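# Roll the carton in the palm until its label faces up

## Task

The carton rests loose on the upward-facing palm of the hand. Roll or flip it inside that same hand until its label points up. The goal picture shows one acceptable resting position, and any rotation about the vertical is fine. Only this hand may touch the carton, and the hand includes the wrist camera, its post and the arm's last link. If the carton contacts anything else or leaves the hand, the task fails. To finish, the carton must sit still on the palm or fingers, clear of the wrist, camera and post. The palm must point straight up. No hand motor may show "moving" or "overload" or be building toward a shutdown; motors that were dead from the start are exempt. Then declare done. The hand is opened afterwards, and the carton must still lie label-up on the open hand.

## Robot and tools

Robot: a single arm ending in a right hand with index, middle and ring fingers and a thumb, driven by 16 hand motors. A wrist camera, cam_wrist (504x504 fisheye), sits on a post at the wrist. A force-torque sensor sits in the tool flange.

Frames. The scene frame has its origin on the table top under the arm base. +z is up, and +y is to the left when facing along +x. Results report end_effector_position in metres, end_effector_quat_wxyz, and velocities in m/s and rad/s.

The hand point is a spot in front of the palm where thumb and index/middle tips would pinch. Its own axes are: +z out along the straightened fingers, +x across the palm away from the thumb, and +y out of the palm face. The palm surface is at y = -0.062 m. Knuckles sit at z = -0.017 m, and the straight fingertips reach 0.139 m beyond that. A rigid mast near the wrist on the palm side spans x +0.05 to +0.10 and z -0.16 to -0.11, and reaches up to y = +0.06 m. Palm facing straight up means the hand point's +y aligns with world +z. Only the rubber fingertip caps grip well.

The row. Every movement command uses a row of 24 numbers, each in [-1, 1], in this order: dx, dy, dz, rx, ry, rz, index_mcp, index_abd, index_pip, index_dip, middle_mcp, middle_abd, middle_pip, middle_dip, ring_mcp, ring_abd, ring_pip, ring_dip, thumb_cmc, thumb_axl, thumb_mcp, thumb_ipl, current_limit, speed.

The first six numbers are an offset, not a pose. They are expressed in the hand point's own axes and measured from the hand point pose shown in the latest result. If no result has shown it yet, or for later calls within the same reply, they are measured from wherever the robot is when the action begins. A value of 1.0 equals 0.6 m, or 180 degrees for rx, ry, rz, which together form a rotation vector. Every row in an action uses the same base, so rows do not accumulate. An all-zero offset pulls the arm back to that base; it does not hold the arm in place.

The 16 hinge numbers are absolute goal angles, scaled linearly between each hinge's stops. Each entry below gives degrees at +1, degrees at -1, and the value where the hinge is straight.
- Finger _mcp (-18, +128; +0.75): toward -1 curls the finger at the knuckle into the palm.
- _abd (-60, +60; 0.00): toward -1 swings the finger sideways away from the thumb.
- _pip (-29, +108; 0.58) and _dip (-21, +117; 0.70): the middle and end joints.
- thumb_cmc (-20, +120; 0.71): toward -1 brings the thumb from alongside the palm to in front of it.
- thumb_axl (-27, +140; 0.68): rolls the thumb about its own length.
- thumb_mcp (-69, +109; 0.23) and thumb_ipl (-77, +108; 0.17): bend the thumb. With thumb_axl straight, moving these toward -1 bends toward +z. With thumb_axl near -0.40, they bend the same way thumb_cmc -1 swings.

current_limit sets the current cap for all motors, from 0 mA at -1 to 550 mA at +1, with a minimum of 11 mA. A low cap also slows the fingers and may leave them too weak to lift. speed sets how fast goals move: (speed+1)/2 times 5.9 rad/s. It starts at -0.6, and current_limit starts at +0.4. Both keep their last written value.

Tools.
- execute_actions: takes actions, a list holding at most one item, plus an optional pictures boolean. An empty list only returns the state. An action item has rows (1 to 15 rows) and steps (up to 15, default 15). Each step lasts 1/30 s, and the last row repeats if there are more steps than rows. A wait item has only steps (up to 300), counted from the previous result, so your reply time counts toward it.
- move: target is one 24-number row with the same offset rules. The hand point follows a straight path there, lasting 0.5 to 10 s. speed is in m/s, from 0.002 to 0.5 (default 0.25), and turning is capped at twice that value in rad/s. stop_force is optional, in N from 9 to 40. With it, the path halts when the push against the motion rises that much, and the arm backs off slightly and holds. Use it only for slow, non-rotating approaches, and omit it when pulling away from contact. Hand numbers are sent when the path starts. The result has a move: line with an ending (done, off_target, moving, held, fault, contact) and any limits (paced means the pose was clipped; held means some steps were blocked).
- wait: seconds from 0 to 10.
- zoom_image: camera "cam_wrist" and region [x0, y0, x1, y1] in pixels, at most 504x504.
- show_instructions: no arguments; shows the goal picture again.
- finished_scene: scene, the number of the current scene. This declares done and cannot be reversed.

Motion facts. Commands lag about 0.17 s. Each step is clipped to within 100 mm and 16 degrees of the measured pose, so after a big command, check the pose and send the rest. Fingers keep heading to their goals between calls.

Reading results. The state line gives the pose. Wrist force and torque are in end-effector axes, with an offset of a few N, noise, and saturation near 50 N. Hand fields list one value per motor: hand_goal, hand_measured, hand_current_ma (positive pushes toward -1), and hand_state, which is one of moving, goal, blocked or overload. hand_current_limit and hand_speed are also shown. "Hand target" gives the pose the controller is driving toward. "pose unreachable" and HELD mean the clearance check altered or blocked a command. MOTOR HOT, OVER-TEMPERATURE FAULT and HAND FAULT are warnings or stops.

Avoid the following.
- Letting the carton touch anything but this hand, or dropping it.
- Knocking anything off the table.
- Fast or deep contacts. A 150 N force or joint torque over its limit (wrist joints 26.6 N m) stops the arm for 10 s.
- Motor current at 495 mA or more for 5 s, which shuts that motor down for 10 s. Keep squeezes light.
- Finishing with the carton touching the mast or camera post.

Loose objects may occasionally get a small push. Before declaring done, level the palm, let the carton settle on the open hand, and confirm that every motor reads goal or blocked with no overload.

Each tool is called in YAML: its name, and indented under it one key for each argument.

Reference images:

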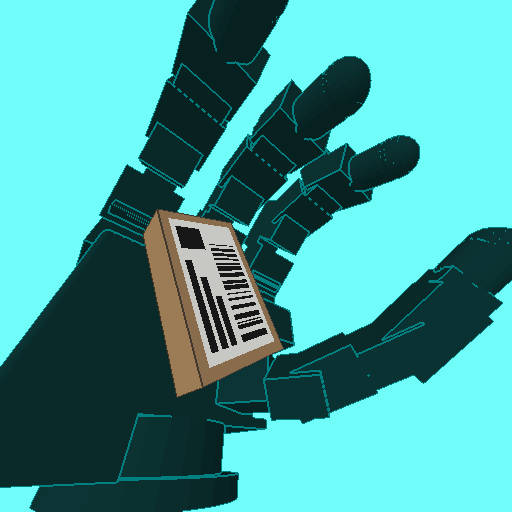

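## Session

execute_actions:
  actions: []

Scene clock: 0.00 s of 4800.00 s.
end_effector_position=(+0.5961, +0.0871, +0.4946) hand_goal=(+0.046, +0.000, -0.008, +0.280, +0.046, +0.000, -0.008, +0.280, +0.046, +0.000, -0.008, +0.280, -0.104, +0.266, +0.032, -0.018) hand_measured=(+0.060, +0.000, -0.006, +0.282, +0.060, +0.000, -0.006, +0.282, +0.062, +0.000, -0.006, +0.282, -0.092, +0.270, +0.034, -0.016) hand_current_ma=(+77, +0, +12, +12, +76, +0, +12, +14, +89, +0, +12, +12, +65, +27, +12, +11) hand_state=(goal, goal, goal, goal, goal, goal, goal, goal, goal, goal, goal, goal, goal, goal, goal, goal) hand_current_limit=0.40 hand_speed=-0.60 end_effector_quat_wxyz=(+0.501, +0.452, +0.519, +0.524) end_effector_velocity=(-0.000, -0.000, -0.000) end_effector_angular_velocity=(+0.000, +0.001, -0.000)
Joint positions: [-0.144 -1.208  2.21  -4.196 -1.348 -0.034]
Joint velocities: [-0.    -0.001  0.001  0.001  0.     0.   ]
Wrist force (N, on the end effector, along its own x y z axes, offset not removed): no reading
Wrist torque (N m, same axes, about the end effector's origin, offset not removed): no reading
Hand target: +0.596, +0.087, +0.495; +0.501, +0.452, +0.519, +0.524

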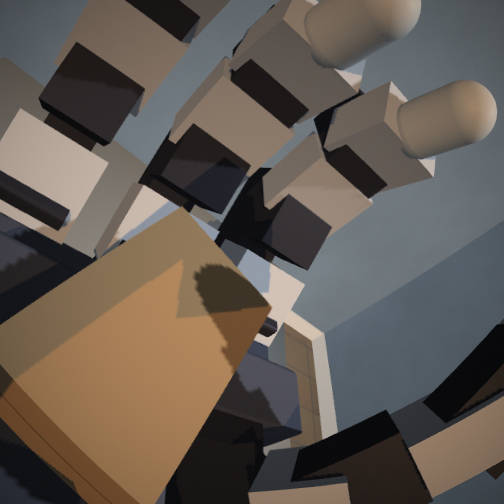

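zoom_image:
  camera: "cam_wrist"
  region: [0, 180, 324, 504]

Region (0, 180, 324, 504) of cam_wrist's 504x504 image, scaled by 1.556, with more detail than that image has.

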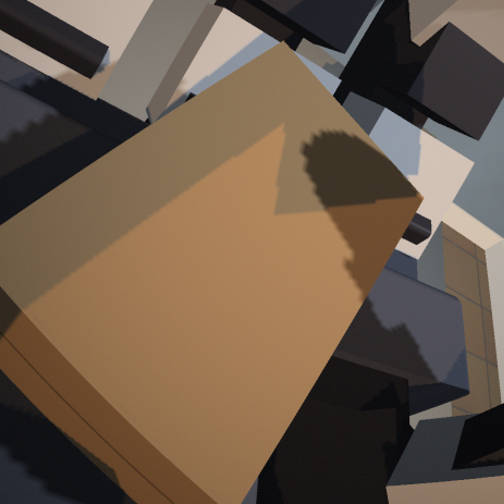

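zoom_image:
  camera: "cam_wrist"
  region: [0, 340, 164, 504]

Region (0, 340, 164, 504) of cam_wrist's 504x504 image, scaled by 3.073, with more detail than that image has.

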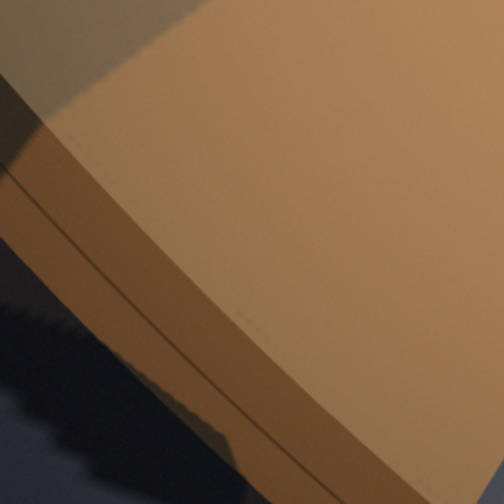

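move:
  target: [0,0,0,0.0169,0,0.0146, 0.046,0,-0.008,0.28, 0.046,0,-0.008,0.28, 0.046,0,-0.008,0.28, -0.57,0.266,0.032,-0.018, 0.4,-0.6]
  speed: 0.05

Scene clock: 60.97 s of 4800.00 s.
end_effector_position=(+0.5961, +0.0871, +0.4946) hand_goal=(+0.046, +0.000, -0.008, +0.280, +0.046, +0.000, -0.008, +0.280, +0.046, +0.000, -0.008, +0.280, -0.570, +0.266, +0.032, -0.018) hand_measured=(+0.060, +0.000, -0.006, +0.282, +0.060, +0.000, -0.006, +0.282, +0.062, +0.000, -0.006, +0.282, -0.568, +0.268, +0.032, -0.016) hand_current_ma=(+77, +0, +12, +12, +76, +0, +12, +14, +89, +0, +12, +12, +6, +15, -2, +7) hand_state=(goal, goal, goal, goal, goal, goal, goal, goal, goal, goal, goal, goal, goal, goal, goal, goal) hand_current_limit=0.40 hand_speed=-0.60 end_effector_quat_wxyz=(+0.477, +0.477, +0.522, +0.522) end_effector_velocity=(-0.000, -0.001, +0.001) end_effector_angular_velocity=(+0.006, +0.007, -0.001)
Joint positions: [-0.135 -1.256  2.229 -4.114 -1.357 -0.001]
Joint velocities: [-0.    -0.009  0.003  0.012 -0.001  0.005]
Wrist force (N, on the end effector, along its own x y z axes, offset not removed): [3.0 0.0 3.3]
Wrist torque (N m, same axes, about the end effector's origin, offset not removed): [-0.56 -0.37 0.21]
Hand target: +0.596, +0.087, +0.495; +0.477, +0.477, +0.522, +0.522
Off the commanded pose: 0.000 m, 0 deg.
move: done
camera_calibration (this result's frames):
cam_wrist: T_world_to_cam=[[0.0674114, -0.748911, 0.659233, -0.269968], [-0.667811, -0.52477, -0.527868, 0.660008], [0.741272, -0.404659, -0.535507, -0.0189038], [0, 0, 0, 1]] pos_world=[0.472973, 0.136521, 0.516246]

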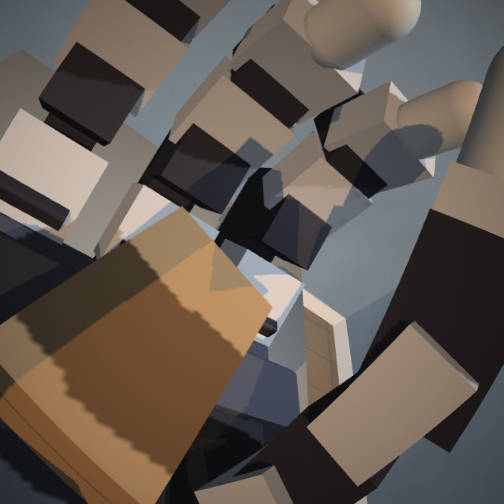

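execute_actions:
  actions:
    - {"rows": [[0,0,0,0,0,0, 0.046,0,-0.008,0.28, 0.046,0,-0.008,0.28, 0.046,0,-0.008,0.28, -0.85,0.266,0.032,-0.018, 0.4,-0.6]], "steps": 15}

Scene clock: 67.00 s of 4800.00 s.
end_effector_position=(+0.5961, +0.0872, +0.4946) hand_goal=(+0.046, +0.000, -0.008, +0.280, +0.046, +0.000, -0.008, +0.280, +0.046, +0.000, -0.008, +0.280, -0.850, +0.266, +0.032, -0.018) hand_measured=(+0.060, +0.000, -0.006, +0.282, +0.060, +0.000, -0.006, +0.282, +0.062, +0.000, -0.006, +0.282, -0.852, +0.268, +0.030, -0.018) hand_current_ma=(+77, +0, +12, +12, +76, +0, +12, +14, +89, +0, +12, +12, -13, +10, -8, +6) hand_state=(goal, goal, goal, goal, goal, goal, goal, goal, goal, goal, goal, goal, goal, goal, goal, goal) hand_current_limit=0.40 hand_speed=-0.60 end_effector_quat_wxyz=(+0.477, +0.477, +0.522, +0.522) end_effector_velocity=(+0.001, -0.001, -0.001) end_effector_angular_velocity=(+0.000, +0.003, +0.000)
Joint positions: [-0.135 -1.256  2.23  -4.114 -1.357 -0.001]
Joint velocities: [-0.001  0.002  0.001  0.001  0.002 -0.   ]
Wrist force (N, on the end effector, along its own x y z axes, offset not removed): [1.8 0.9 0.5]
Wrist torque (N m, same axes, about the end effector's origin, offset not removed): [0.16 -0.19 0.13]
Hand target: +0.596, +0.087, +0.495; +0.477, +0.477, +0.522, +0.522
Off the commanded pose: 0.000 m, 0 deg.
Steps of this call (steps 1 to 166: nothing new was sent; steps 167 to 181: all 15 steps of this action). Readings (end_effector_position | what the end effector reports):
167: (+0.5961, +0.0871, +0.4946) | hand_goal=(+0.046, +0.000, -0.008, +0.280, +0.046, +0.000, -0.008, +0.280, +0.046, +0.000, -0.008, +0.280, -0.850, +0.266, +0.032, -0.018) hand_measured=(+0.060, +0.000, -0.006, +0.282, +0.060, +0.000, -0.006, +0.282, +0.062, +0.000, -0.006, +0.282, -0.568, +0.268, +0.032, -0.016) hand_current_ma=(+77, +0, +12, +12, +76, +0, +12, +14, +89, +0, +12, +12, +6, +15, -2, +7) hand_state=(goal, goal, goal, goal, goal, goal, goal, goal, goal, goal, goal, goal, moving, goal, goal, goal) hand_current_limit=0.40 hand_speed=-0.60
168: (+0.5961, +0.0871, +0.4946) | hand_goal=(+0.046, +0.000, -0.008, +0.280, +0.046, +0.000, -0.008, +0.280, +0.046, +0.000, -0.008, +0.280, -0.850, +0.266, +0.032, -0.018) hand_measured=(+0.060, +0.000, -0.006, +0.282, +0.060, +0.000, -0.006, +0.282, +0.062, +0.000, -0.006, +0.282, -0.576, +0.268, +0.032, -0.016) hand_current_ma=(+77, +0, +12, +12, +76, +0, +12, +14, +89, +0, +12, +12, +75, +15, -2, +7) hand_state=(goal, goal, goal, goal, goal, goal, goal, goal, goal, goal, goal, goal, moving, goal, goal, goal) hand_current_limit=0.40 hand_speed=-0.60
170: (+0.5961, +0.0871, +0.4946) | hand_goal=(+0.046, +0.000, -0.008, +0.280, +0.046, +0.000, -0.008, +0.280, +0.046, +0.000, -0.008, +0.280, -0.850, +0.266, +0.032, -0.018) hand_measured=(+0.060, +0.000, -0.006, +0.282, +0.060, +0.000, -0.006, +0.282, +0.062, +0.000, -0.006, +0.282, -0.630, +0.268, +0.032, -0.016) hand_current_ma=(+77, +0, +12, +12, +76, +0, +12, +14, +89, +0, +12, +12, +49, +15, -2, +7) hand_state=(goal, goal, goal, goal, goal, goal, goal, goal, goal, goal, goal, goal, moving, goal, goal, goal) hand_current_limit=0.40 hand_speed=-0.60
174: (+0.5960, +0.0872, +0.4946) | hand_goal=(+0.046, +0.000, -0.008, +0.280, +0.046, +0.000, -0.008, +0.280, +0.046, +0.000, -0.008, +0.280, -0.850, +0.266, +0.032, -0.018) hand_measured=(+0.060, +0.000, -0.006, +0.282, +0.060, +0.000, -0.006, +0.282, +0.062, +0.000, -0.006, +0.282, -0.760, +0.268, +0.032, -0.016) hand_current_ma=(+77, +0, +12, +12, +76, +0, +12, +14, +89, +0, +12, +12, +36, +13, -4, +7) hand_state=(goal, goal, goal, goal, goal, goal, goal, goal, goal, goal, goal, goal, moving, goal, goal, goal) hand_current_limit=0.40 hand_speed=-0.60
181: the state above
camera_calibration (this result's frames):
cam_wrist: T_world_to_cam=[[0.0674075, -0.748913, 0.65923, -0.269957], [-0.667796, -0.524774, -0.527882, 0.660013], [0.741286, -0.404648, -0.535495, -0.0188812], [0, 0, 0, 1]] pos_world=[0.472948, 0.136543, 0.516263]

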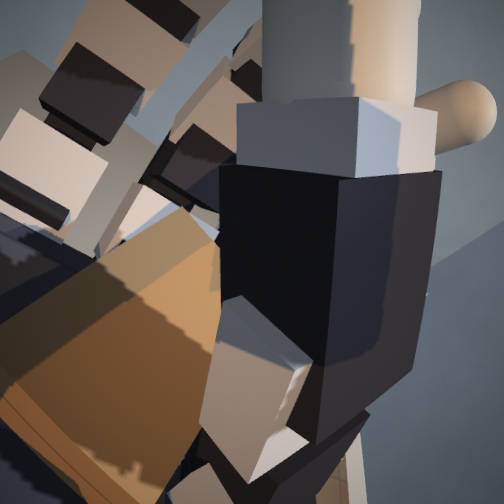

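execute_actions:
  actions:
    - {"rows": [[0,0,0,0,0,0, 0.046,0.3,-0.008,0.28, 0.137,0.6,-0.445,-0.07, 0.046,-0.3,-0.008,0.28, -0.104,0.266,0.032,-0.018, 0.4,-0.4]], "steps": 15}

execute_actions:
  actions:
    - {"steps": 20}

Scene clock: 114.83 s of 4800.00 s.
end_effector_position=(+0.5961, +0.0871, +0.4946) hand_goal=(+0.046, +0.300, -0.008, +0.280, +0.138, +0.600, -0.444, -0.070, +0.046, -0.300, -0.008, +0.280, -0.104, +0.266, +0.032, -0.018) hand_measured=(+0.060, +0.300, -0.006, +0.282, +0.142, +0.592, -0.442, -0.068, +0.062, -0.298, -0.006, +0.282, -0.306, +0.268, +0.030, -0.018) hand_current_ma=(+73, +5, +11, +12, +24, -42, +7, +13, +89, +9, +12, +12, -61, +9, -10, +5) hand_state=(goal, moving, goal, goal, goal, moving, goal, goal, goal, goal, goal, goal, moving, goal, goal, goal) hand_current_limit=0.40 hand_speed=-0.40 end_effector_quat_wxyz=(+0.477, +0.477, +0.522, +0.522) end_effector_velocity=(+0.001, -0.000, -0.001) end_effector_angular_velocity=(+0.000, +0.001, -0.000)
Joint positions: [-0.135 -1.256  2.229 -4.114 -1.357 -0.001]
Joint velocities: [ 0.     0.003 -0.001 -0.001 -0.001  0.   ]
Wrist force (N, on the end effector, along its own x y z axes, offset not removed): [0.1 0.9 2.2]
Wrist torque (N m, same axes, about the end effector's origin, offset not removed): [-0.01 -0.05 0.20]
Hand target: +0.596, +0.087, +0.495; +0.477, +0.477, +0.522, +0.522
Off the commanded pose: 0.000 m, 0 deg.
Steps of this call (steps 1 to 1420: nothing new was sent; steps 1421 to 1435: all 15 steps of this action). Readings (end_effector_position | what the end effector reports):
1421: (+0.5961, +0.0871, +0.4946) | hand_goal=(+0.046, +0.300, -0.008, +0.280, +0.138, +0.600, -0.444, -0.070, +0.046, -0.300, -0.008, +0.280, -0.104, +0.266, +0.032, -0.018) hand_measured=(+0.060, +0.000, -0.006, +0.282, +0.060, +0.000, -0.006, +0.282, +0.062, +0.000, -0.006, +0.282, -0.852, +0.268, +0.030, -0.018) hand_current_ma=(+77, +0, +12, +12, +76, +0, +12, +14, +89, +0, +12, +12, -13, +10, -8, +6) hand_state=(goal, moving, goal, goal, moving, moving, moving, moving, goal, moving, goal, goal, moving, goal, goal, goal) hand_current_limit=0.40 hand_speed=-0.40
1422: (+0.5961, +0.0871, +0.4946) | hand_goal=(+0.046, +0.300, -0.008, +0.280, +0.138, +0.600, -0.444, -0.070, +0.046, -0.300, -0.008, +0.280, -0.104, +0.266, +0.032, -0.018) hand_measured=(+0.060, +0.012, -0.006, +0.282, +0.070, +0.014, -0.018, +0.270, +0.062, -0.014, -0.006, +0.282, -0.844, +0.268, +0.030, -0.018) hand_current_ma=(+77, -103, +12, +12, -49, -89, +80, +98, +89, +86, +12, +12, -164, +8, -13, +4) hand_state=(goal, moving, goal, goal, moving, moving, moving, moving, goal, moving, goal, goal, moving, goal, goal, goal) hand_current_limit=0.40 hand_speed=-0.40
1424: (+0.5961, +0.0871, +0.4946) | hand_goal=(+0.046, +0.300, -0.008, +0.280, +0.138, +0.600, -0.444, -0.070, +0.046, -0.300, -0.008, +0.280, -0.104, +0.266, +0.032, -0.018) hand_measured=(+0.060, +0.098, -0.006, +0.282, +0.130, +0.102, -0.096, +0.196, +0.062, -0.100, -0.006, +0.282, -0.782, +0.268, +0.030, -0.018) hand_current_ma=(+77, -82, +12, +12, +43, -73, +81, +85, +89, +70, +12, +12, -115, +9, -10, +5) hand_state=(goal, moving, goal, goal, moving, moving, moving, moving, goal, moving, goal, goal, moving, goal, goal, goal) hand_current_limit=0.40 hand_speed=-0.40
1428: (+0.5961, +0.0871, +0.4946) | hand_goal=(+0.046, +0.300, -0.008, +0.280, +0.138, +0.600, -0.444, -0.070, +0.046, -0.300, -0.008, +0.280, -0.104, +0.266, +0.032, -0.018) hand_measured=(+0.060, +0.282, -0.006, +0.282, +0.142, +0.312, -0.276, +0.018, +0.062, -0.284, -0.006, +0.282, -0.620, +0.268, +0.030, -0.018) hand_current_ma=(+77, +0, +12, +12, +24, -70, +67, +81, +89, +1, +12, +12, -91, +9, -10, +5) hand_state=(goal, moving, goal, goal, goal, moving, moving, moving, goal, moving, goal, goal, moving, goal, goal, goal) hand_current_limit=0.40 hand_speed=-0.40
1435: the state above
camera_calibration (this result's frames):
cam_wrist: T_world_to_cam=[[0.0674112, -0.748911, 0.659233, -0.269968], [-0.667811, -0.52477, -0.527868, 0.660009], [0.741272, -0.404659, -0.535507, -0.0189038], [0, 0, 0, 1]] pos_world=[0.472973, 0.136521, 0.516246]

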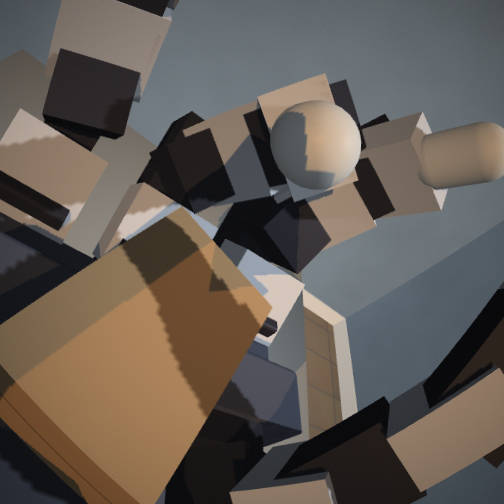

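Scene clock: 115.50 s of 4800.00 s.
end_effector_position=(+0.5961, +0.0872, +0.4946) hand_goal=(+0.046, +0.300, -0.008, +0.280, +0.138, +0.600, -0.444, -0.070, +0.046, -0.300, -0.008, +0.280, -0.104, +0.266, +0.032, -0.018) hand_measured=(+0.060, +0.300, -0.006, +0.282, +0.142, +0.592, -0.442, -0.068, +0.062, -0.298, -0.006, +0.282, -0.100, +0.268, +0.030, -0.018) hand_current_ma=(+74, +1, +11, +12, +24, -37, +8, +13, +89, +9, +12, +12, +16, +9, -10, +5) hand_state=(goal, goal, goal, goal, goal, goal, goal, goal, goal, goal, goal, goal, goal, goal, goal, goal) hand_current_limit=0.40 hand_speed=-0.40 end_effector_quat_wxyz=(+0.477, +0.477, +0.522, +0.522) end_effector_velocity=(+0.000, +0.000, -0.000) end_effector_angular_velocity=(-0.000, +0.000, +0.000)
Joint positions: [-0.135 -1.256  2.229 -4.114 -1.357 -0.001]
Joint velocities: [ 0.     0.001 -0.    -0.001 -0.    -0.   ]
Wrist force (N, on the end effector, along its own x y z axes, offset not removed): [-0.6 3.3 1.2]
Wrist torque (N m, same axes, about the end effector's origin, offset not removed): [0.29 -0.10 -0.02]
Hand target: +0.596, +0.087, +0.495; +0.477, +0.477, +0.522, +0.522
Off the commanded pose: 0.000 m, 0 deg.
Steps of this call (steps 1 to 20: nothing new was sent). Readings (end_effector_position | what the end effector reports):
1: (+0.5961, +0.0871, +0.4946) | hand_goal=(+0.046, +0.300, -0.008, +0.280, +0.138, +0.600, -0.444, -0.070, +0.046, -0.300, -0.008, +0.280, -0.104, +0.266, +0.032, -0.018) hand_measured=(+0.060, +0.300, -0.006, +0.282, +0.142, +0.592, -0.442, -0.068, +0.062, -0.298, -0.006, +0.282, -0.258, +0.268, +0.030, -0.018) hand_current_ma=(+74, +2, +11, +12, +24, -39, +8, +13, +89, +9, +12, +12, -58, +9, -10, +5) hand_state=(goal, moving, goal, goal, goal, goal, goal, goal, goal, goal, goal, goal, moving, goal, goal, goal) hand_current_limit=0.40 hand_speed=-0.40
2: (+0.5961, +0.0871, +0.4946) | hand_goal=(+0.046, +0.300, -0.008, +0.280, +0.138, +0.600, -0.444, -0.070, +0.046, -0.300, -0.008, +0.280, -0.104, +0.266, +0.032, -0.018) hand_measured=(+0.060, +0.300, -0.006, +0.282, +0.142, +0.592, -0.442, -0.068, +0.062, -0.298, -0.006, +0.282, -0.210, +0.268, +0.030, -0.018) hand_current_ma=(+74, +1, +11, +12, +24, -38, +8, +13, +89, +9, +12, +12, -56, +9, -10, +5) hand_state=(goal, goal, goal, goal, goal, goal, goal, goal, goal, goal, goal, goal, moving, goal, goal, goal) hand_current_limit=0.40 hand_speed=-0.40
4: (+0.5961, +0.0871, +0.4946) | hand_goal=(+0.046, +0.300, -0.008, +0.280, +0.138, +0.600, -0.444, -0.070, +0.046, -0.300, -0.008, +0.280, -0.104, +0.266, +0.032, -0.018) hand_measured=(+0.060, +0.300, -0.006, +0.282, +0.142, +0.592, -0.442, -0.068, +0.062, -0.298, -0.006, +0.282, -0.124, +0.268, +0.030, -0.018) hand_current_ma=(+74, +1, +11, +12, +24, -37, +8, +13, +89, +9, +12, +12, +23, +9, -9, +5) hand_state=(goal, goal, goal, goal, goal, goal, goal, goal, goal, goal, goal, goal, moving, goal, goal, goal) hand_current_limit=0.40 hand_speed=-0.40
8: (+0.5961, +0.0872, +0.4946) | hand_goal=(+0.046, +0.300, -0.008, +0.280, +0.138, +0.600, -0.444, -0.070, +0.046, -0.300, -0.008, +0.280, -0.104, +0.266, +0.032, -0.018) hand_measured=(+0.060, +0.300, -0.006, +0.282, +0.142, +0.592, -0.442, -0.068, +0.062, -0.298, -0.006, +0.282, -0.100, +0.268, +0.030, -0.018) hand_current_ma=(+74, +1, +11, +12, +24, -37, +8, +13, +89, +9, +12, +12, +16, +9, -10, +5) hand_state=(goal, goal, goal, goal, goal, goal, goal, goal, goal, goal, goal, goal, goal, goal, goal, goal) hand_current_limit=0.40 hand_speed=-0.40
20: the state above
camera_calibration (this result's frames):
cam_wrist: T_world_to_cam=[[0.0674187, -0.74891, 0.659233, -0.269956], [-0.667806, -0.524777, -0.527868, 0.660014], [0.741276, -0.404652, -0.535507, -0.0188948], [0, 0, 0, 1]] pos_world=[0.472968, 0.136541, 0.516246]

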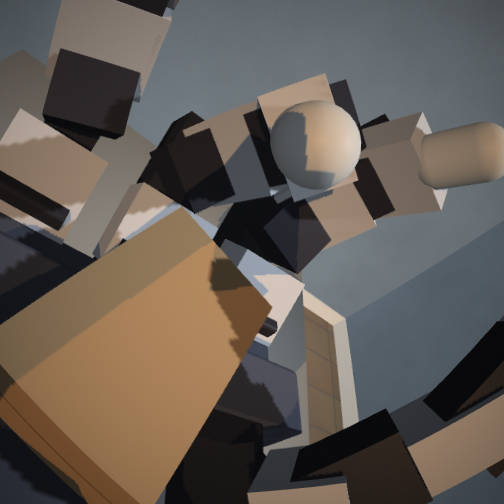

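execute_actions:
  actions:
    - {"rows": [[0,0,0,0,0,0, 0.046,0.3,-0.008,0.28, 0.137,0.33,-0.85,-0.07, 0.046,-0.3,-0.008,0.28, -0.104,0.266,0.032,-0.018, 0.2,-0.4]], "steps": 15}

Scene clock: 127.20 s of 4800.00 s.
end_effector_position=(+0.5961, +0.0872, +0.4946) hand_goal=(+0.046, +0.300, -0.008, +0.280, +0.138, +0.330, -0.850, -0.070, +0.046, -0.300, -0.008, +0.280, -0.104, +0.266, +0.032, -0.018) hand_measured=(+0.060, +0.300, -0.006, +0.282, +0.142, +0.334, -0.850, -0.068, +0.062, -0.298, -0.006, +0.282, -0.100, +0.268, +0.030, -0.018) hand_current_ma=(+74, +1, +11, +12, +24, +17, +2, +13, +89, +9, +12, +12, +16, +9, -10, +5) hand_state=(goal, goal, goal, goal, goal, goal, moving, goal, goal, goal, goal, goal, goal, goal, goal, goal) hand_current_limit=0.20 hand_speed=-0.40 end_effector_quat_wxyz=(+0.477, +0.477, +0.522, +0.522) end_effector_velocity=(+0.001, -0.000, -0.000) end_effector_angular_velocity=(+0.001, +0.000, -0.001)
Joint positions: [-0.135 -1.256  2.23  -4.114 -1.357 -0.001]
Joint velocities: [-0.     0.002 -0.001 -0.    -0.001  0.001]
Wrist force (N, on the end effector, along its own x y z axes, offset not removed): [0.7 1.2 3.8]
Wrist torque (N m, same axes, about the end effector's origin, offset not removed): [-0.27 -0.30 -0.03]
Hand target: +0.596, +0.087, +0.495; +0.477, +0.477, +0.522, +0.522
Off the commanded pose: 0.000 m, 0 deg.
Steps of this call (steps 1 to 336: nothing new was sent; steps 337 to 351: all 15 steps of this action). Readings (end_effector_position | what the end effector reports):
337: (+0.5961, +0.0872, +0.4946) | hand_goal=(+0.046, +0.300, -0.008, +0.280, +0.138, +0.330, -0.850, -0.070, +0.046, -0.300, -0.008, +0.280, -0.104, +0.266, +0.032, -0.018) hand_measured=(+0.060, +0.300, -0.006, +0.282, +0.142, +0.592, -0.442, -0.068, +0.062, -0.298, -0.006, +0.282, -0.100, +0.268, +0.030, -0.018) hand_current_ma=(+74, +1, +11, +12, +24, -37, +8, +13, +89, +9, +12, +12, +16, +9, -10, +5) hand_state=(goal, goal, goal, goal, goal, moving, moving, goal, goal, goal, goal, goal, goal, goal, goal, goal) hand_current_limit=0.20 hand_speed=-0.40
338: (+0.5961, +0.0872, +0.4946) | hand_goal=(+0.046, +0.300, -0.008, +0.280, +0.138, +0.330, -0.850, -0.070, +0.046, -0.300, -0.008, +0.280, -0.104, +0.266, +0.032, -0.018) hand_measured=(+0.060, +0.300, -0.006, +0.282, +0.142, +0.580, -0.456, -0.068, +0.062, -0.298, -0.006, +0.282, -0.100, +0.268, +0.030, -0.018) hand_current_ma=(+74, +1, +11, +12, +24, +87, +78, +13, +89, +9, +12, +12, +16, +9, -10, +5) hand_state=(goal, goal, goal, goal, goal, moving, moving, goal, goal, goal, goal, goal, goal, goal, goal, goal) hand_current_limit=0.20 hand_speed=-0.40
340: (+0.5961, +0.0872, +0.4946) | hand_goal=(+0.046, +0.300, -0.008, +0.280, +0.138, +0.330, -0.850, -0.070, +0.046, -0.300, -0.008, +0.280, -0.104, +0.266, +0.032, -0.018) hand_measured=(+0.060, +0.300, -0.006, +0.282, +0.142, +0.506, -0.524, -0.068, +0.062, -0.298, -0.006, +0.282, -0.100, +0.268, +0.030, -0.018) hand_current_ma=(+74, +1, +11, +12, +24, +74, +61, +13, +89, +9, +12, +12, +16, +9, -10, +5) hand_state=(goal, goal, goal, goal, goal, moving, moving, goal, goal, goal, goal, goal, goal, goal, goal, goal) hand_current_limit=0.20 hand_speed=-0.40
344: (+0.5961, +0.0872, +0.4946) | hand_goal=(+0.046, +0.300, -0.008, +0.280, +0.138, +0.330, -0.850, -0.070, +0.046, -0.300, -0.008, +0.280, -0.104, +0.266, +0.032, -0.018) hand_measured=(+0.060, +0.300, -0.006, +0.282, +0.142, +0.348, -0.682, -0.068, +0.062, -0.298, -0.006, +0.282, -0.100, +0.268, +0.030, -0.018) hand_current_ma=(+74, +1, +11, +12, +24, +13, +54, +13, +89, +9, +12, +12, +16, +9, -10, +5) hand_state=(goal, goal, goal, goal, goal, moving, moving, goal, goal, goal, goal, goal, goal, goal, goal, goal) hand_current_limit=0.20 hand_speed=-0.40
351: the state above
camera_calibration (this result's frames):
cam_wrist: T_world_to_cam=[[0.0674077, -0.748914, 0.65923, -0.269957], [-0.667796, -0.524774, -0.527882, 0.660013], [0.741285, -0.404648, -0.535496, -0.0188811], [0, 0, 0, 1]] pos_world=[0.472948, 0.136543, 0.516262]

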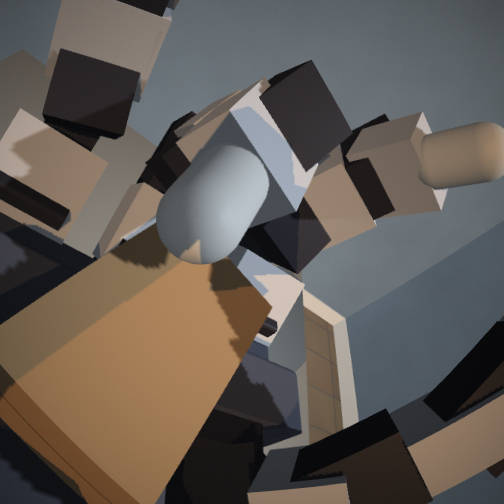

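execute_actions:
  actions:
    - {"rows": [[0,0,0,0,0,0, 0.046,0.3,-0.008,0.28, -0.02,0.33,-0.88,-0.1, 0.046,-0.3,-0.008,0.28, -0.104,0.266,0.032,-0.018, 0.2,-0.5]], "steps": 15}

Scene clock: 131.17 s of 4800.00 s.
end_effector_position=(+0.5961, +0.0872, +0.4946) hand_goal=(+0.046, +0.300, -0.008, +0.280, -0.020, +0.330, -0.880, -0.100, +0.046, -0.300, -0.008, +0.280, -0.104, +0.266, +0.032, -0.018) hand_measured=(+0.060, +0.300, -0.006, +0.282, +0.036, +0.334, -0.856, -0.088, +0.062, -0.298, -0.006, +0.282, -0.100, +0.268, +0.030, -0.018) hand_current_ma=(+74, +1, +11, +12, +297, +17, +129, +58, +89, +9, +12, +12, +16, +9, -10, +5) hand_state=(goal, goal, goal, goal, blocked, goal, blocked, goal, goal, goal, goal, goal, goal, goal, goal, goal) hand_current_limit=0.20 hand_speed=-0.50 end_effector_quat_wxyz=(+0.477, +0.477, +0.522, +0.522) end_effector_velocity=(-0.001, +0.001, +0.001) end_effector_angular_velocity=(-0.001, -0.003, +0.001)
Joint positions: [-0.135 -1.256  2.229 -4.114 -1.357 -0.001]
Joint velocities: [ 0.001 -0.001 -0.    -0.001 -0.    -0.001]
Wrist force (N, on the end effector, along its own x y z axes, offset not removed): [3.8 2.7 0.6]
Wrist torque (N m, same axes, about the end effector's origin, offset not removed): [0.02 -0.55 0.38]
Hand target: +0.596, +0.087, +0.495; +0.477, +0.477, +0.522, +0.522
Off the commanded pose: 0.000 m, 0 deg.
Steps of this call (steps 1 to 104: nothing new was sent; steps 105 to 119: all 15 steps of this action). Readings (end_effector_position | what the end effector reports):
105: (+0.5961, +0.0872, +0.4946) | hand_goal=(+0.046, +0.300, -0.008, +0.280, -0.020, +0.330, -0.880, -0.100, +0.046, -0.300, -0.008, +0.280, -0.104, +0.266, +0.032, -0.018) hand_measured=(+0.060, +0.300, -0.006, +0.282, +0.142, +0.334, -0.850, -0.068, +0.062, -0.298, -0.006, +0.282, -0.100, +0.268, +0.030, -0.018) hand_current_ma=(+74, +1, +11, +12, +24, +17, +2, +13, +89, +9, +12, +12, +16, +9, -10, +5) hand_state=(goal, goal, goal, goal, moving, goal, moving, moving, goal, goal, goal, goal, goal, goal, goal, goal) hand_current_limit=0.20 hand_speed=-0.50
106: (+0.5961, +0.0872, +0.4946) | hand_goal=(+0.046, +0.300, -0.008, +0.280, -0.020, +0.330, -0.880, -0.100, +0.046, -0.300, -0.008, +0.280, -0.104, +0.266, +0.032, -0.018) hand_measured=(+0.060, +0.300, -0.006, +0.282, +0.136, +0.334, -0.858, -0.074, +0.062, -0.298, -0.006, +0.282, -0.100, +0.268, +0.030, -0.018) hand_current_ma=(+74, +1, +11, +12, +135, +17, +46, +65, +89, +9, +12, +12, +16, +9, -10, +5) hand_state=(goal, goal, goal, goal, moving, goal, moving, moving, goal, goal, goal, goal, goal, goal, goal, goal) hand_current_limit=0.20 hand_speed=-0.50
108: (+0.5961, +0.0872, +0.4946) | hand_goal=(+0.046, +0.300, -0.008, +0.280, -0.020, +0.330, -0.880, -0.100, +0.046, -0.300, -0.008, +0.280, -0.104, +0.266, +0.032, -0.018) hand_measured=(+0.060, +0.300, -0.006, +0.282, +0.086, +0.334, -0.876, -0.094, +0.062, -0.298, -0.006, +0.282, -0.100, +0.268, +0.030, -0.018) hand_current_ma=(+74, +1, +11, +12, +190, +17, +46, +33, +89, +9, +12, +12, +16, +9, -10, +5) hand_state=(goal, goal, goal, goal, moving, goal, moving, moving, goal, goal, goal, goal, goal, goal, goal, goal) hand_current_limit=0.20 hand_speed=-0.50
112: (+0.5961, +0.0872, +0.4946) | hand_goal=(+0.046, +0.300, -0.008, +0.280, -0.020, +0.330, -0.880, -0.100, +0.046, -0.300, -0.008, +0.280, -0.104, +0.266, +0.032, -0.018) hand_measured=(+0.060, +0.300, -0.006, +0.282, +0.042, +0.334, -0.858, -0.090, +0.062, -0.298, -0.006, +0.282, -0.100, +0.268, +0.030, -0.018) hand_current_ma=(+74, +1, +11, +12, +303, +17, +130, +58, +89, +9, +12, +12, +16, +9, -10, +5) hand_state=(goal, goal, goal, goal, moving, goal, moving, moving, goal, goal, goal, goal, goal, goal, goal, goal) hand_current_limit=0.20 hand_speed=-0.50
119: the state above
camera_calibration (this result's frames):
cam_wrist: T_world_to_cam=[[0.0674195, -0.748915, 0.659228, -0.269954], [-0.667806, -0.524773, -0.527871, 0.660015], [0.741276, -0.404647, -0.53551, -0.0188938], [0, 0, 0, 1]] pos_world=[0.472968, 0.136541, 0.516246]

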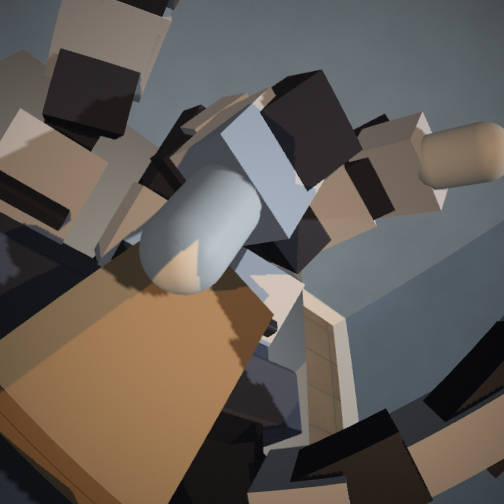

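execute_actions:
  actions:
    - {"rows": [[0,0,0,0,0,0, 0.046,0.3,-0.008,0.28, 0.01,-0.2,-0.87,-0.1, 0.046,-0.3,-0.008,0.28, -0.104,0.266,0.032,-0.018, 0.3,-0.6]], "steps": 15}

Scene clock: 134.30 s of 4800.00 s.
end_effector_position=(+0.5961, +0.0872, +0.4946) hand_goal=(+0.046, +0.300, -0.008, +0.280, +0.010, -0.200, -0.870, -0.100, +0.046, -0.300, -0.008, +0.280, -0.104, +0.266, +0.032, -0.018) hand_measured=(+0.060, +0.300, -0.006, +0.282, +0.036, -0.138, -0.844, -0.084, +0.062, -0.298, -0.006, +0.282, -0.100, +0.268, +0.030, -0.018) hand_current_ma=(+74, +1, +11, +12, +139, +91, +140, +84, +89, +9, +12, +12, +16, +9, -10, +5) hand_state=(goal, goal, goal, goal, blocked, moving, blocked, goal, goal, goal, goal, goal, goal, goal, goal, goal) hand_current_limit=0.30 hand_speed=-0.60 end_effector_quat_wxyz=(+0.477, +0.477, +0.522, +0.522) end_effector_velocity=(-0.000, +0.000, -0.000) end_effector_angular_velocity=(-0.000, -0.001, +0.000)
Joint positions: [-0.135 -1.256  2.23  -4.114 -1.357 -0.001]
Joint velocities: [ 0.     0.001 -0.    -0.002 -0.    -0.   ]
Wrist force (N, on the end effector, along its own x y z axes, offset not removed): [2.0 -1.4 4.7]
Wrist torque (N m, same axes, about the end effector's origin, offset not removed): [-0.67 -0.40 0.09]
Hand target: +0.596, +0.087, +0.495; +0.477, +0.477, +0.522, +0.522
Off the commanded pose: 0.000 m, 0 deg.
Steps of this call (steps 1 to 79: nothing new was sent; steps 80 to 94: all 15 steps of this action). Readings (end_effector_position | what the end effector reports):
80: (+0.5961, +0.0872, +0.4946) | hand_goal=(+0.046, +0.300, -0.008, +0.280, +0.010, -0.200, -0.870, -0.100, +0.046, -0.300, -0.008, +0.280, -0.104, +0.266, +0.032, -0.018) hand_measured=(+0.060, +0.300, -0.006, +0.282, +0.036, +0.334, -0.856, -0.088, +0.062, -0.298, -0.006, +0.282, -0.100, +0.268, +0.030, -0.018) hand_current_ma=(+74, +1, +11, +12, +297, +17, +129, +58, +89, +9, +12, +12, +16, +9, -10, +5) hand_state=(goal, goal, goal, goal, moving, moving, moving, goal, goal, goal, goal, goal, goal, goal, goal, goal) hand_current_limit=0.30 hand_speed=-0.60
81: (+0.5961, +0.0872, +0.4946) | hand_goal=(+0.046, +0.300, -0.008, +0.280, +0.010, -0.200, -0.870, -0.100, +0.046, -0.300, -0.008, +0.280, -0.104, +0.266, +0.032, -0.018) hand_measured=(+0.060, +0.300, -0.006, +0.282, +0.036, +0.328, -0.854, -0.088, +0.062, -0.298, -0.006, +0.282, -0.100, +0.268, +0.030, -0.018) hand_current_ma=(+74, +1, +11, +12, +88, +130, +92, +58, +89, +9, +12, +12, +16, +9, -10, +5) hand_state=(goal, goal, goal, goal, moving, moving, moving, goal, goal, goal, goal, goal, goal, goal, goal, goal) hand_current_limit=0.30 hand_speed=-0.60
83: (+0.5961, +0.0872, +0.4946) | hand_goal=(+0.046, +0.300, -0.008, +0.280, +0.010, -0.200, -0.870, -0.100, +0.046, -0.300, -0.008, +0.280, -0.104, +0.266, +0.032, -0.018) hand_measured=(+0.060, +0.300, -0.006, +0.282, +0.036, +0.276, -0.850, -0.088, +0.062, -0.298, -0.006, +0.282, -0.100, +0.268, +0.030, -0.018) hand_current_ma=(+74, +1, +11, +12, +134, +148, +112, +66, +89, +9, +12, +12, +16, +9, -10, +5) hand_state=(goal, goal, goal, goal, moving, moving, moving, moving, goal, goal, goal, goal, goal, goal, goal, goal) hand_current_limit=0.30 hand_speed=-0.60
87: (+0.5961, +0.0872, +0.4946) | hand_goal=(+0.046, +0.300, -0.008, +0.280, +0.010, -0.200, -0.870, -0.100, +0.046, -0.300, -0.008, +0.280, -0.104, +0.266, +0.032, -0.018) hand_measured=(+0.060, +0.300, -0.006, +0.282, +0.036, +0.132, -0.844, -0.084, +0.062, -0.298, -0.006, +0.282, -0.100, +0.268, +0.030, -0.018) hand_current_ma=(+74, +1, +11, +12, +139, +136, +137, +82, +89, +9, +12, +12, +16, +9, -10, +5) hand_state=(goal, goal, goal, goal, blocked, moving, moving, moving, goal, goal, goal, goal, goal, goal, goal, goal) hand_current_limit=0.30 hand_speed=-0.60
94: the state above
camera_calibration (this result's frames):
cam_wrist: T_world_to_cam=[[0.0674081, -0.748914, 0.65923, -0.269957], [-0.667797, -0.524774, -0.527882, 0.660013], [0.741285, -0.404648, -0.535496, -0.0188808], [0, 0, 0, 1]] pos_world=[0.472948, 0.136543, 0.516262]

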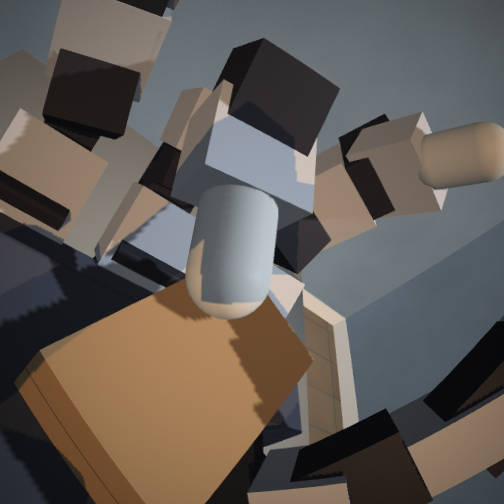

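execute_actions:
  actions:
    - {"rows": [[0,0,0,0,0,0, 0.046,0.5,-0.008,0.28, -0.02,-0.75,-0.9,-0.12, 0.046,-0.3,-0.008,0.28, -0.104,0.266,0.032,-0.018, 0.3,-0.6]], "steps": 15}

Scene clock: 142.40 s of 4800.00 s.
end_effector_position=(+0.5961, +0.0872, +0.4946) hand_goal=(+0.046, +0.500, -0.008, +0.280, -0.020, -0.750, -0.900, -0.120, +0.046, -0.300, -0.008, +0.280, -0.104, +0.266, +0.032, -0.018) hand_measured=(+0.060, +0.498, -0.006, +0.282, +0.006, -0.682, -0.876, -0.106, +0.062, -0.298, -0.006, +0.282, -0.100, +0.268, +0.030, -0.018) hand_current_ma=(+74, -6, +11, +12, +120, +53, +95, +54, +89, +9, +12, +12, +22, +9, -10, +5) hand_state=(goal, goal, goal, goal, moving, moving, moving, moving, goal, goal, goal, goal, goal, goal, goal, goal) hand_current_limit=0.30 hand_speed=-0.60 end_effector_quat_wxyz=(+0.477, +0.477, +0.522, +0.522) end_effector_velocity=(-0.000, +0.000, +0.000) end_effector_angular_velocity=(-0.000, +0.001, +0.000)
Joint positions: [-0.135 -1.256  2.229 -4.114 -1.357 -0.001]
Joint velocities: [ 0.    -0.001  0.     0.001 -0.    -0.   ]
Wrist force (N, on the end effector, along its own x y z axes, offset not removed): [2.3 0.9 1.4]
Wrist torque (N m, same axes, about the end effector's origin, offset not removed): [-0.10 -0.26 0.05]
Hand target: +0.596, +0.087, +0.495; +0.477, +0.477, +0.522, +0.522
Off the commanded pose: 0.000 m, 0 deg.
Steps of this call (steps 1 to 228: nothing new was sent; steps 229 to 243: all 15 steps of this action). Readings (end_effector_position | what the end effector reports):
229: (+0.5961, +0.0872, +0.4946) | hand_goal=(+0.046, +0.500, -0.008, +0.280, -0.020, -0.750, -0.900, -0.120, +0.046, -0.300, -0.008, +0.280, -0.104, +0.266, +0.032, -0.018) hand_measured=(+0.060, +0.300, -0.006, +0.282, +0.034, -0.192, -0.844, -0.084, +0.062, -0.298, -0.006, +0.282, -0.100, +0.268, +0.030, -0.018) hand_current_ma=(+74, +1, +11, +12, +133, +35, +139, +84, +89, +9, +12, +12, +16, +9, -10, +5) hand_state=(goal, moving, goal, goal, moving, moving, moving, moving, goal, goal, goal, goal, goal, goal, goal, goal) hand_current_limit=0.30 hand_speed=-0.60
230: (+0.5961, +0.0872, +0.4946) | hand_goal=(+0.046, +0.500, -0.008, +0.280, -0.020, -0.750, -0.900, -0.120, +0.046, -0.300, -0.008, +0.280, -0.104, +0.266, +0.032, -0.018) hand_measured=(+0.060, +0.308, -0.006, +0.282, +0.030, -0.202, -0.846, -0.084, +0.062, -0.298, -0.006, +0.282, -0.100, +0.268, +0.030, -0.018) hand_current_ma=(+74, -65, +11, +12, +279, +95, +332, +213, +89, +9, +12, +12, +16, +9, -10, +5) hand_state=(goal, moving, goal, goal, moving, moving, moving, moving, goal, goal, goal, goal, goal, goal, goal, goal) hand_current_limit=0.30 hand_speed=-0.60
232: (+0.5961, +0.0872, +0.4946) | hand_goal=(+0.046, +0.500, -0.008, +0.280, -0.020, -0.750, -0.900, -0.120, +0.046, -0.300, -0.008, +0.280, -0.104, +0.266, +0.032, -0.018) hand_measured=(+0.060, +0.370, -0.006, +0.282, +0.026, -0.262, -0.846, -0.084, +0.062, -0.298, -0.006, +0.282, -0.100, +0.268, +0.030, -0.018) hand_current_ma=(+74, -59, +11, +12, +233, +90, +287, +183, +89, +9, +12, +12, +16, +9, -10, +5) hand_state=(goal, moving, goal, goal, moving, moving, moving, moving, goal, goal, goal, goal, goal, goal, goal, goal) hand_current_limit=0.30 hand_speed=-0.60
236: (+0.5961, +0.0872, +0.4946) | hand_goal=(+0.046, +0.500, -0.008, +0.280, -0.020, -0.750, -0.900, -0.120, +0.046, -0.300, -0.008, +0.280, -0.104, +0.266, +0.032, -0.018) hand_measured=(+0.060, +0.492, -0.006, +0.282, +0.014, -0.416, -0.850, -0.086, +0.062, -0.298, -0.006, +0.282, -0.100, +0.268, +0.030, -0.018) hand_current_ma=(+74, -1, +11, +12, +169, +67, +240, +166, +89, +9, +12, +12, +16, +9, -10, +5) hand_state=(goal, moving, goal, goal, moving, moving, moving, moving, goal, goal, goal, goal, goal, goal, goal, goal) hand_current_limit=0.30 hand_speed=-0.60
243: the state above
camera_calibration (this result's frames):
cam_wrist: T_world_to_cam=[[0.0674193, -0.748915, 0.659228, -0.269954], [-0.667806, -0.524773, -0.527872, 0.660016], [0.741276, -0.404647, -0.53551, -0.018894], [0, 0, 0, 1]] pos_world=[0.472968, 0.136541, 0.516247]

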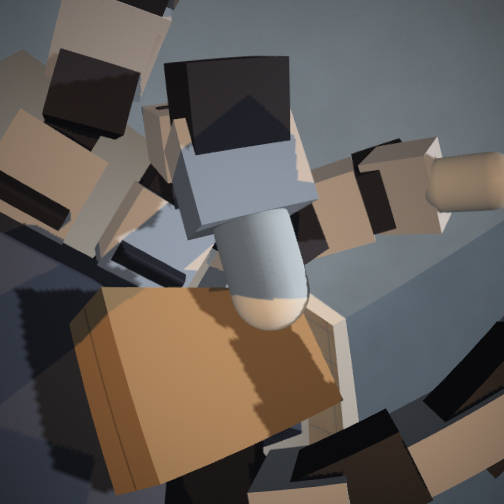

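execute_actions:
  actions:
    - {"rows": [[0,0,0,0,0,0, 0.046,0.5,-0.008,0.28, 0.27,-0.68,-0.85,-0.1, 0.046,-0.3,-0.008,0.28, -0.104,0.266,0.032,-0.018, 0.3,-0.2],[0,0,0,0,0,0, 0.046,0.5,-0.008,0.28, 0.27,-0.68,-0.85,-0.1, 0.046,-0.3,-0.008,0.28, -0.104,0.266,0.032,-0.018, 0.3,-0.2],[0,0,0,0,0,0, 0.046,0.5,-0.008,0.28, 0.27,-0.68,-0.85,-0.1, 0.046,-0.3,-0.008,0.28, -0.104,0.266,0.032,-0.018, 0.3,-0.2],[0,0,0,0,0,0, 0.046,0.5,-0.008,0.28, 0.27,-0.68,-0.85,-0.1, 0.046,-0.3,-0.008,0.28, -0.104,0.266,0.032,-0.018, 0.3,-0.2],[0,0,0,0,0,0, 0.046,0.5,-0.008,0.28, 0.27,-0.68,-0.85,-0.1, 0.046,-0.3,-0.008,0.28, -0.104,0.266,0.032,-0.018, 0.3,-0.2],[0,0,0,0,0,0, 0.046,0.5,-0.008,0.28, 0.27,-0.68,-0.85,-0.1, 0.046,-0.3,-0.008,0.28, -0.104,0.266,0.032,-0.018, 0.3,-0.2],[0,0,0,0,0,0, 0.046,0.5,-0.008,0.28, 0.27,0,-0.56,-0.06, 0.046,-0.3,-0.008,0.28, -0.104,0.266,0.032,-0.018, 0.3,-0.2]], "steps": 15}

execute_actions:
  actions:
    - {"rows": [[0,0,0,0,0,0, 0.046,0.5,-0.008,0.28, 0.27,0,-0.56,-0.06, 0.046,-0.3,-0.008,0.28, -0.104,0.266,0.032,-0.018, 0.3,-0.2],[0,0,0,0,0,0, 0.046,0.5,-0.008,0.28, 0.27,0,-0.56,-0.06, 0.046,-0.3,-0.008,0.28, -0.104,0.266,0.032,-0.018, 0.3,-0.2],[0,0,0,0,0,0, 0.046,0.5,-0.008,0.28, 0.27,0,-0.56,-0.06, 0.046,-0.3,-0.008,0.28, -0.104,0.266,0.032,-0.018, 0.3,-0.2],[0,0,0,0,0,0, 0.046,0.5,-0.008,0.28, -0.2,0,-0.56,-0.06, 0.046,-0.3,-0.008,0.28, -0.104,0.266,0.032,-0.018, 0.3,-0.4]], "steps": 15}

Scene clock: 161.13 s of 4800.00 s.
end_effector_position=(+0.5961, +0.0872, +0.4946) hand_goal=(+0.046, +0.500, -0.008, +0.280, +0.270, +0.000, -0.560, -0.060, +0.046, -0.300, -0.008, +0.280, -0.104, +0.266, +0.032, -0.018) hand_measured=(+0.060, +0.498, -0.006, +0.282, +0.274, -0.334, -0.578, -0.064, +0.062, -0.298, -0.006, +0.282, -0.100, +0.268, +0.030, -0.018) hand_current_ma=(+74, -6, +11, +12, +23, -72, -19, -23, +89, +9, +12, +12, +22, +9, -10, +5) hand_state=(goal, goal, goal, goal, goal, moving, moving, goal, goal, goal, goal, goal, goal, goal, goal, goal) hand_current_limit=0.30 hand_speed=-0.20 end_effector_quat_wxyz=(+0.477, +0.477, +0.522, +0.522) end_effector_velocity=(-0.001, +0.000, +0.002) end_effector_angular_velocity=(+0.000, -0.003, +0.000)
Joint positions: [-0.135 -1.256  2.23  -4.114 -1.357 -0.001]
Joint velocities: [ 0.    -0.003 -0.    -0.     0.     0.001]
Wrist force (N, on the end effector, along its own x y z axes, offset not removed): [2.1 1.3 2.2]
Wrist torque (N m, same axes, about the end effector's origin, offset not removed): [-0.14 -0.18 0.27]
Hand target: +0.596, +0.087, +0.495; +0.477, +0.477, +0.522, +0.522
Off the commanded pose: 0.000 m, 0 deg.
Steps of this call (steps 1 to 547: nothing new was sent; steps 548 to 562: all 15 steps of this action). Readings (end_effector_position | what the end effector reports):
548: (+0.5961, +0.0872, +0.4946) | hand_goal=(+0.046, +0.500, -0.008, +0.280, +0.270, -0.680, -0.850, -0.100, +0.046, -0.300, -0.008, +0.280, -0.104, +0.266, +0.032, -0.018) hand_measured=(+0.060, +0.498, -0.006, +0.282, +0.000, -0.748, -0.884, -0.110, +0.062, -0.298, -0.006, +0.282, -0.100, +0.268, +0.030, -0.018) hand_current_ma=(+74, -6, +11, +12, +103, +10, +79, +48, +89, +9, +12, +12, +22, +9, -10, +5) hand_state=(goal, goal, goal, goal, moving, moving, moving, moving, goal, goal, goal, goal, goal, goal, goal, goal) hand_current_limit=0.30 hand_speed=-0.20
549: (+0.5961, +0.0872, +0.4946) | hand_goal=(+0.046, +0.500, -0.008, +0.280, +0.270, -0.680, -0.850, -0.100, +0.046, -0.300, -0.008, +0.280, -0.104, +0.266, +0.032, -0.018) hand_measured=(+0.060, +0.498, -0.006, +0.282, +0.010, -0.732, -0.876, -0.108, +0.062, -0.298, -0.006, +0.282, -0.100, +0.268, +0.030, -0.018) hand_current_ma=(+74, -6, +11, +12, -84, -109, -93, -44, +89, +9, +12, +12, +22, +9, -10, +5) hand_state=(goal, goal, goal, goal, moving, moving, moving, moving, goal, goal, goal, goal, goal, goal, goal, goal) hand_current_limit=0.30 hand_speed=-0.20
551: (+0.5961, +0.0872, +0.4946) | hand_goal=(+0.046, +0.500, -0.008, +0.280, +0.270, -0.680, -0.850, -0.100, +0.046, -0.300, -0.008, +0.280, -0.104, +0.266, +0.032, -0.018) hand_measured=(+0.060, +0.498, -0.006, +0.282, +0.084, -0.688, -0.856, -0.104, +0.062, -0.298, -0.006, +0.282, -0.100, +0.268, +0.030, -0.018) hand_current_ma=(+74, -6, +11, +12, -54, -17, -33, -21, +89, +9, +12, +12, +22, +9, -10, +5) hand_state=(goal, goal, goal, goal, moving, moving, moving, moving, goal, goal, goal, goal, goal, goal, goal, goal) hand_current_limit=0.30 hand_speed=-0.20
555: (+0.5961, +0.0872, +0.4946) | hand_goal=(+0.046, +0.500, -0.008, +0.280, +0.270, +0.000, -0.560, -0.060, +0.046, -0.300, -0.008, +0.280, -0.104, +0.266, +0.032, -0.018) hand_measured=(+0.060, +0.498, -0.006, +0.282, +0.248, -0.664, -0.840, -0.094, +0.062, -0.298, -0.006, +0.282, -0.100, +0.268, +0.030, -0.018) hand_current_ma=(+74, -6, +11, +12, +7, -114, -124, -93, +89, +9, +12, +12, +22, +9, -10, +5) hand_state=(goal, goal, goal, goal, moving, moving, moving, moving, goal, goal, goal, goal, goal, goal, goal, goal) hand_current_limit=0.30 hand_speed=-0.20
562: the state above
camera_calibration (this result's frames):
cam_wrist: T_world_to_cam=[[0.0674077, -0.748914, 0.65923, -0.269957], [-0.667797, -0.524774, -0.527882, 0.660013], [0.741285, -0.404649, -0.535496, -0.0188808], [0, 0, 0, 1]] pos_world=[0.472948, 0.136543, 0.516262]

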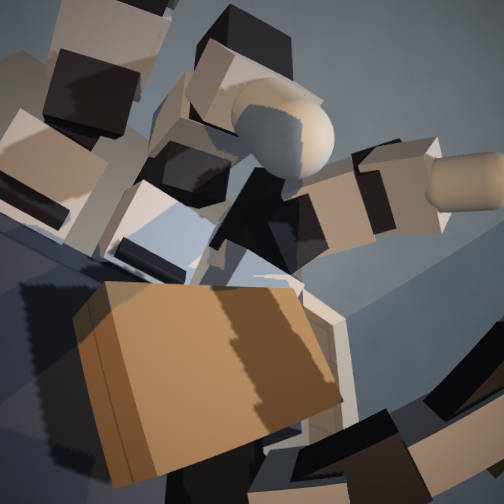

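Scene clock: 161.63 s of 4800.00 s.
end_effector_position=(+0.5961, +0.0872, +0.4946) hand_goal=(+0.046, +0.500, -0.008, +0.280, -0.200, +0.000, -0.560, -0.060, +0.046, -0.300, -0.008, +0.280, -0.104, +0.266, +0.032, -0.018) hand_measured=(+0.060, +0.498, -0.006, +0.282, -0.058, -0.004, -0.564, -0.064, +0.062, -0.298, -0.006, +0.282, -0.100, +0.268, +0.030, -0.018) hand_current_ma=(+74, -6, +11, +12, +98, -14, -25, -23, +89, +9, +12, +12, +22, +9, -10, +5) hand_state=(goal, goal, goal, goal, moving, goal, goal, goal, goal, goal, goal, goal, goal, goal, goal, goal) hand_current_limit=0.30 hand_speed=-0.40 end_effector_quat_wxyz=(+0.477, +0.477, +0.522, +0.522) end_effector_velocity=(-0.000, +0.000, +0.000) end_effector_angular_velocity=(-0.001, +0.000, +0.000)
Joint positions: [-0.135 -1.256  2.23  -4.114 -1.357 -0.001]
Joint velocities: [ 0.    -0.001  0.001  0.    -0.    -0.001]
Wrist force (N, on the end effector, along its own x y z axes, offset not removed): [4.0 3.2 1.6]
Wrist torque (N m, same axes, about the end effector's origin, offset not removed): [0.03 -0.61 0.54]
Hand target: +0.596, +0.087, +0.495; +0.477, +0.477, +0.522, +0.522
Off the commanded pose: 0.000 m, 0 deg.
Steps of this call (steps 1 to 15: all 15 steps of this action). Readings (end_effector_position | what the end effector reports):
1: (+0.5961, +0.0872, +0.4946) | hand_goal=(+0.046, +0.500, -0.008, +0.280, +0.270, +0.000, -0.560, -0.060, +0.046, -0.300, -0.008, +0.280, -0.104, +0.266, +0.032, -0.018) hand_measured=(+0.060, +0.498, -0.006, +0.282, +0.274, -0.286, -0.568, -0.064, +0.062, -0.298, -0.006, +0.282, -0.100, +0.268, +0.030, -0.018) hand_current_ma=(+74, -6, +11, +12, +23, -73, -23, -23, +89, +9, +12, +12, +22, +9, -10, +5) hand_state=(goal, goal, goal, goal, goal, moving, moving, goal, goal, goal, goal, goal, goal, goal, goal, goal) hand_current_limit=0.30 hand_speed=-0.20
2: (+0.5961, +0.0872, +0.4946) | hand_goal=(+0.046, +0.500, -0.008, +0.280, +0.270, +0.000, -0.560, -0.060, +0.046, -0.300, -0.008, +0.280, -0.104, +0.266, +0.032, -0.018) hand_measured=(+0.060, +0.498, -0.006, +0.282, +0.274, -0.238, -0.566, -0.064, +0.062, -0.298, -0.006, +0.282, -0.100, +0.268, +0.030, -0.018) hand_current_ma=(+74, -6, +11, +12, +22, -71, -26, -23, +89, +9, +12, +12, +22, +9, -10, +5) hand_state=(goal, goal, goal, goal, goal, moving, moving, goal, goal, goal, goal, goal, goal, goal, goal, goal) hand_current_limit=0.30 hand_speed=-0.20
4: (+0.5961, +0.0872, +0.4946) | hand_goal=(+0.046, +0.500, -0.008, +0.280, -0.200, +0.000, -0.560, -0.060, +0.046, -0.300, -0.008, +0.280, -0.104, +0.266, +0.032, -0.018) hand_measured=(+0.060, +0.498, -0.006, +0.282, +0.274, -0.140, -0.566, -0.064, +0.062, -0.298, -0.006, +0.282, -0.100, +0.268, +0.030, -0.018) hand_current_ma=(+74, -6, +11, +12, +22, -70, -28, -23, +89, +9, +12, +12, +22, +9, -10, +5) hand_state=(goal, goal, goal, goal, moving, moving, goal, goal, goal, goal, goal, goal, goal, goal, goal, goal) hand_current_limit=0.30 hand_speed=-0.40
8: (+0.5961, +0.0872, +0.4946) | hand_goal=(+0.046, +0.500, -0.008, +0.280, -0.200, +0.000, -0.560, -0.060, +0.046, -0.300, -0.008, +0.280, -0.104, +0.266, +0.032, -0.018) hand_measured=(+0.060, +0.498, -0.006, +0.282, +0.180, -0.006, -0.564, -0.064, +0.062, -0.298, -0.006, +0.282, -0.100, +0.268, +0.030, -0.018) hand_current_ma=(+74, -6, +11, +12, +120, -11, -25, -23, +89, +9, +12, +12, +22, +9, -10, +5) hand_state=(goal, goal, goal, goal, moving, moving, goal, goal, goal, goal, goal, goal, goal, goal, goal, goal) hand_current_limit=0.30 hand_speed=-0.40
15: the state above
camera_calibration (this result's frames):
cam_wrist: T_world_to_cam=[[0.067408, -0.748914, 0.65923, -0.269957], [-0.667797, -0.524774, -0.527882, 0.660013], [0.741285, -0.404649, -0.535496, -0.0188807], [0, 0, 0, 1]] pos_world=[0.472948, 0.136543, 0.516262]

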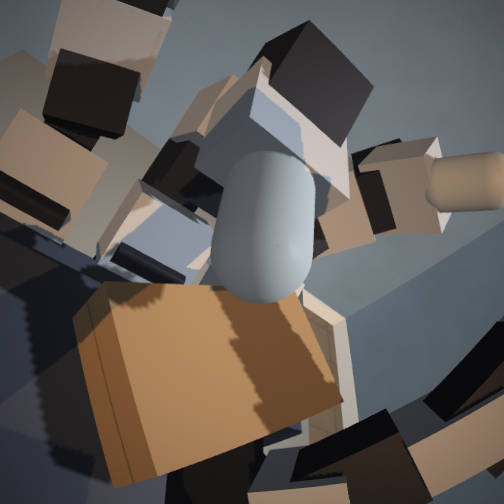

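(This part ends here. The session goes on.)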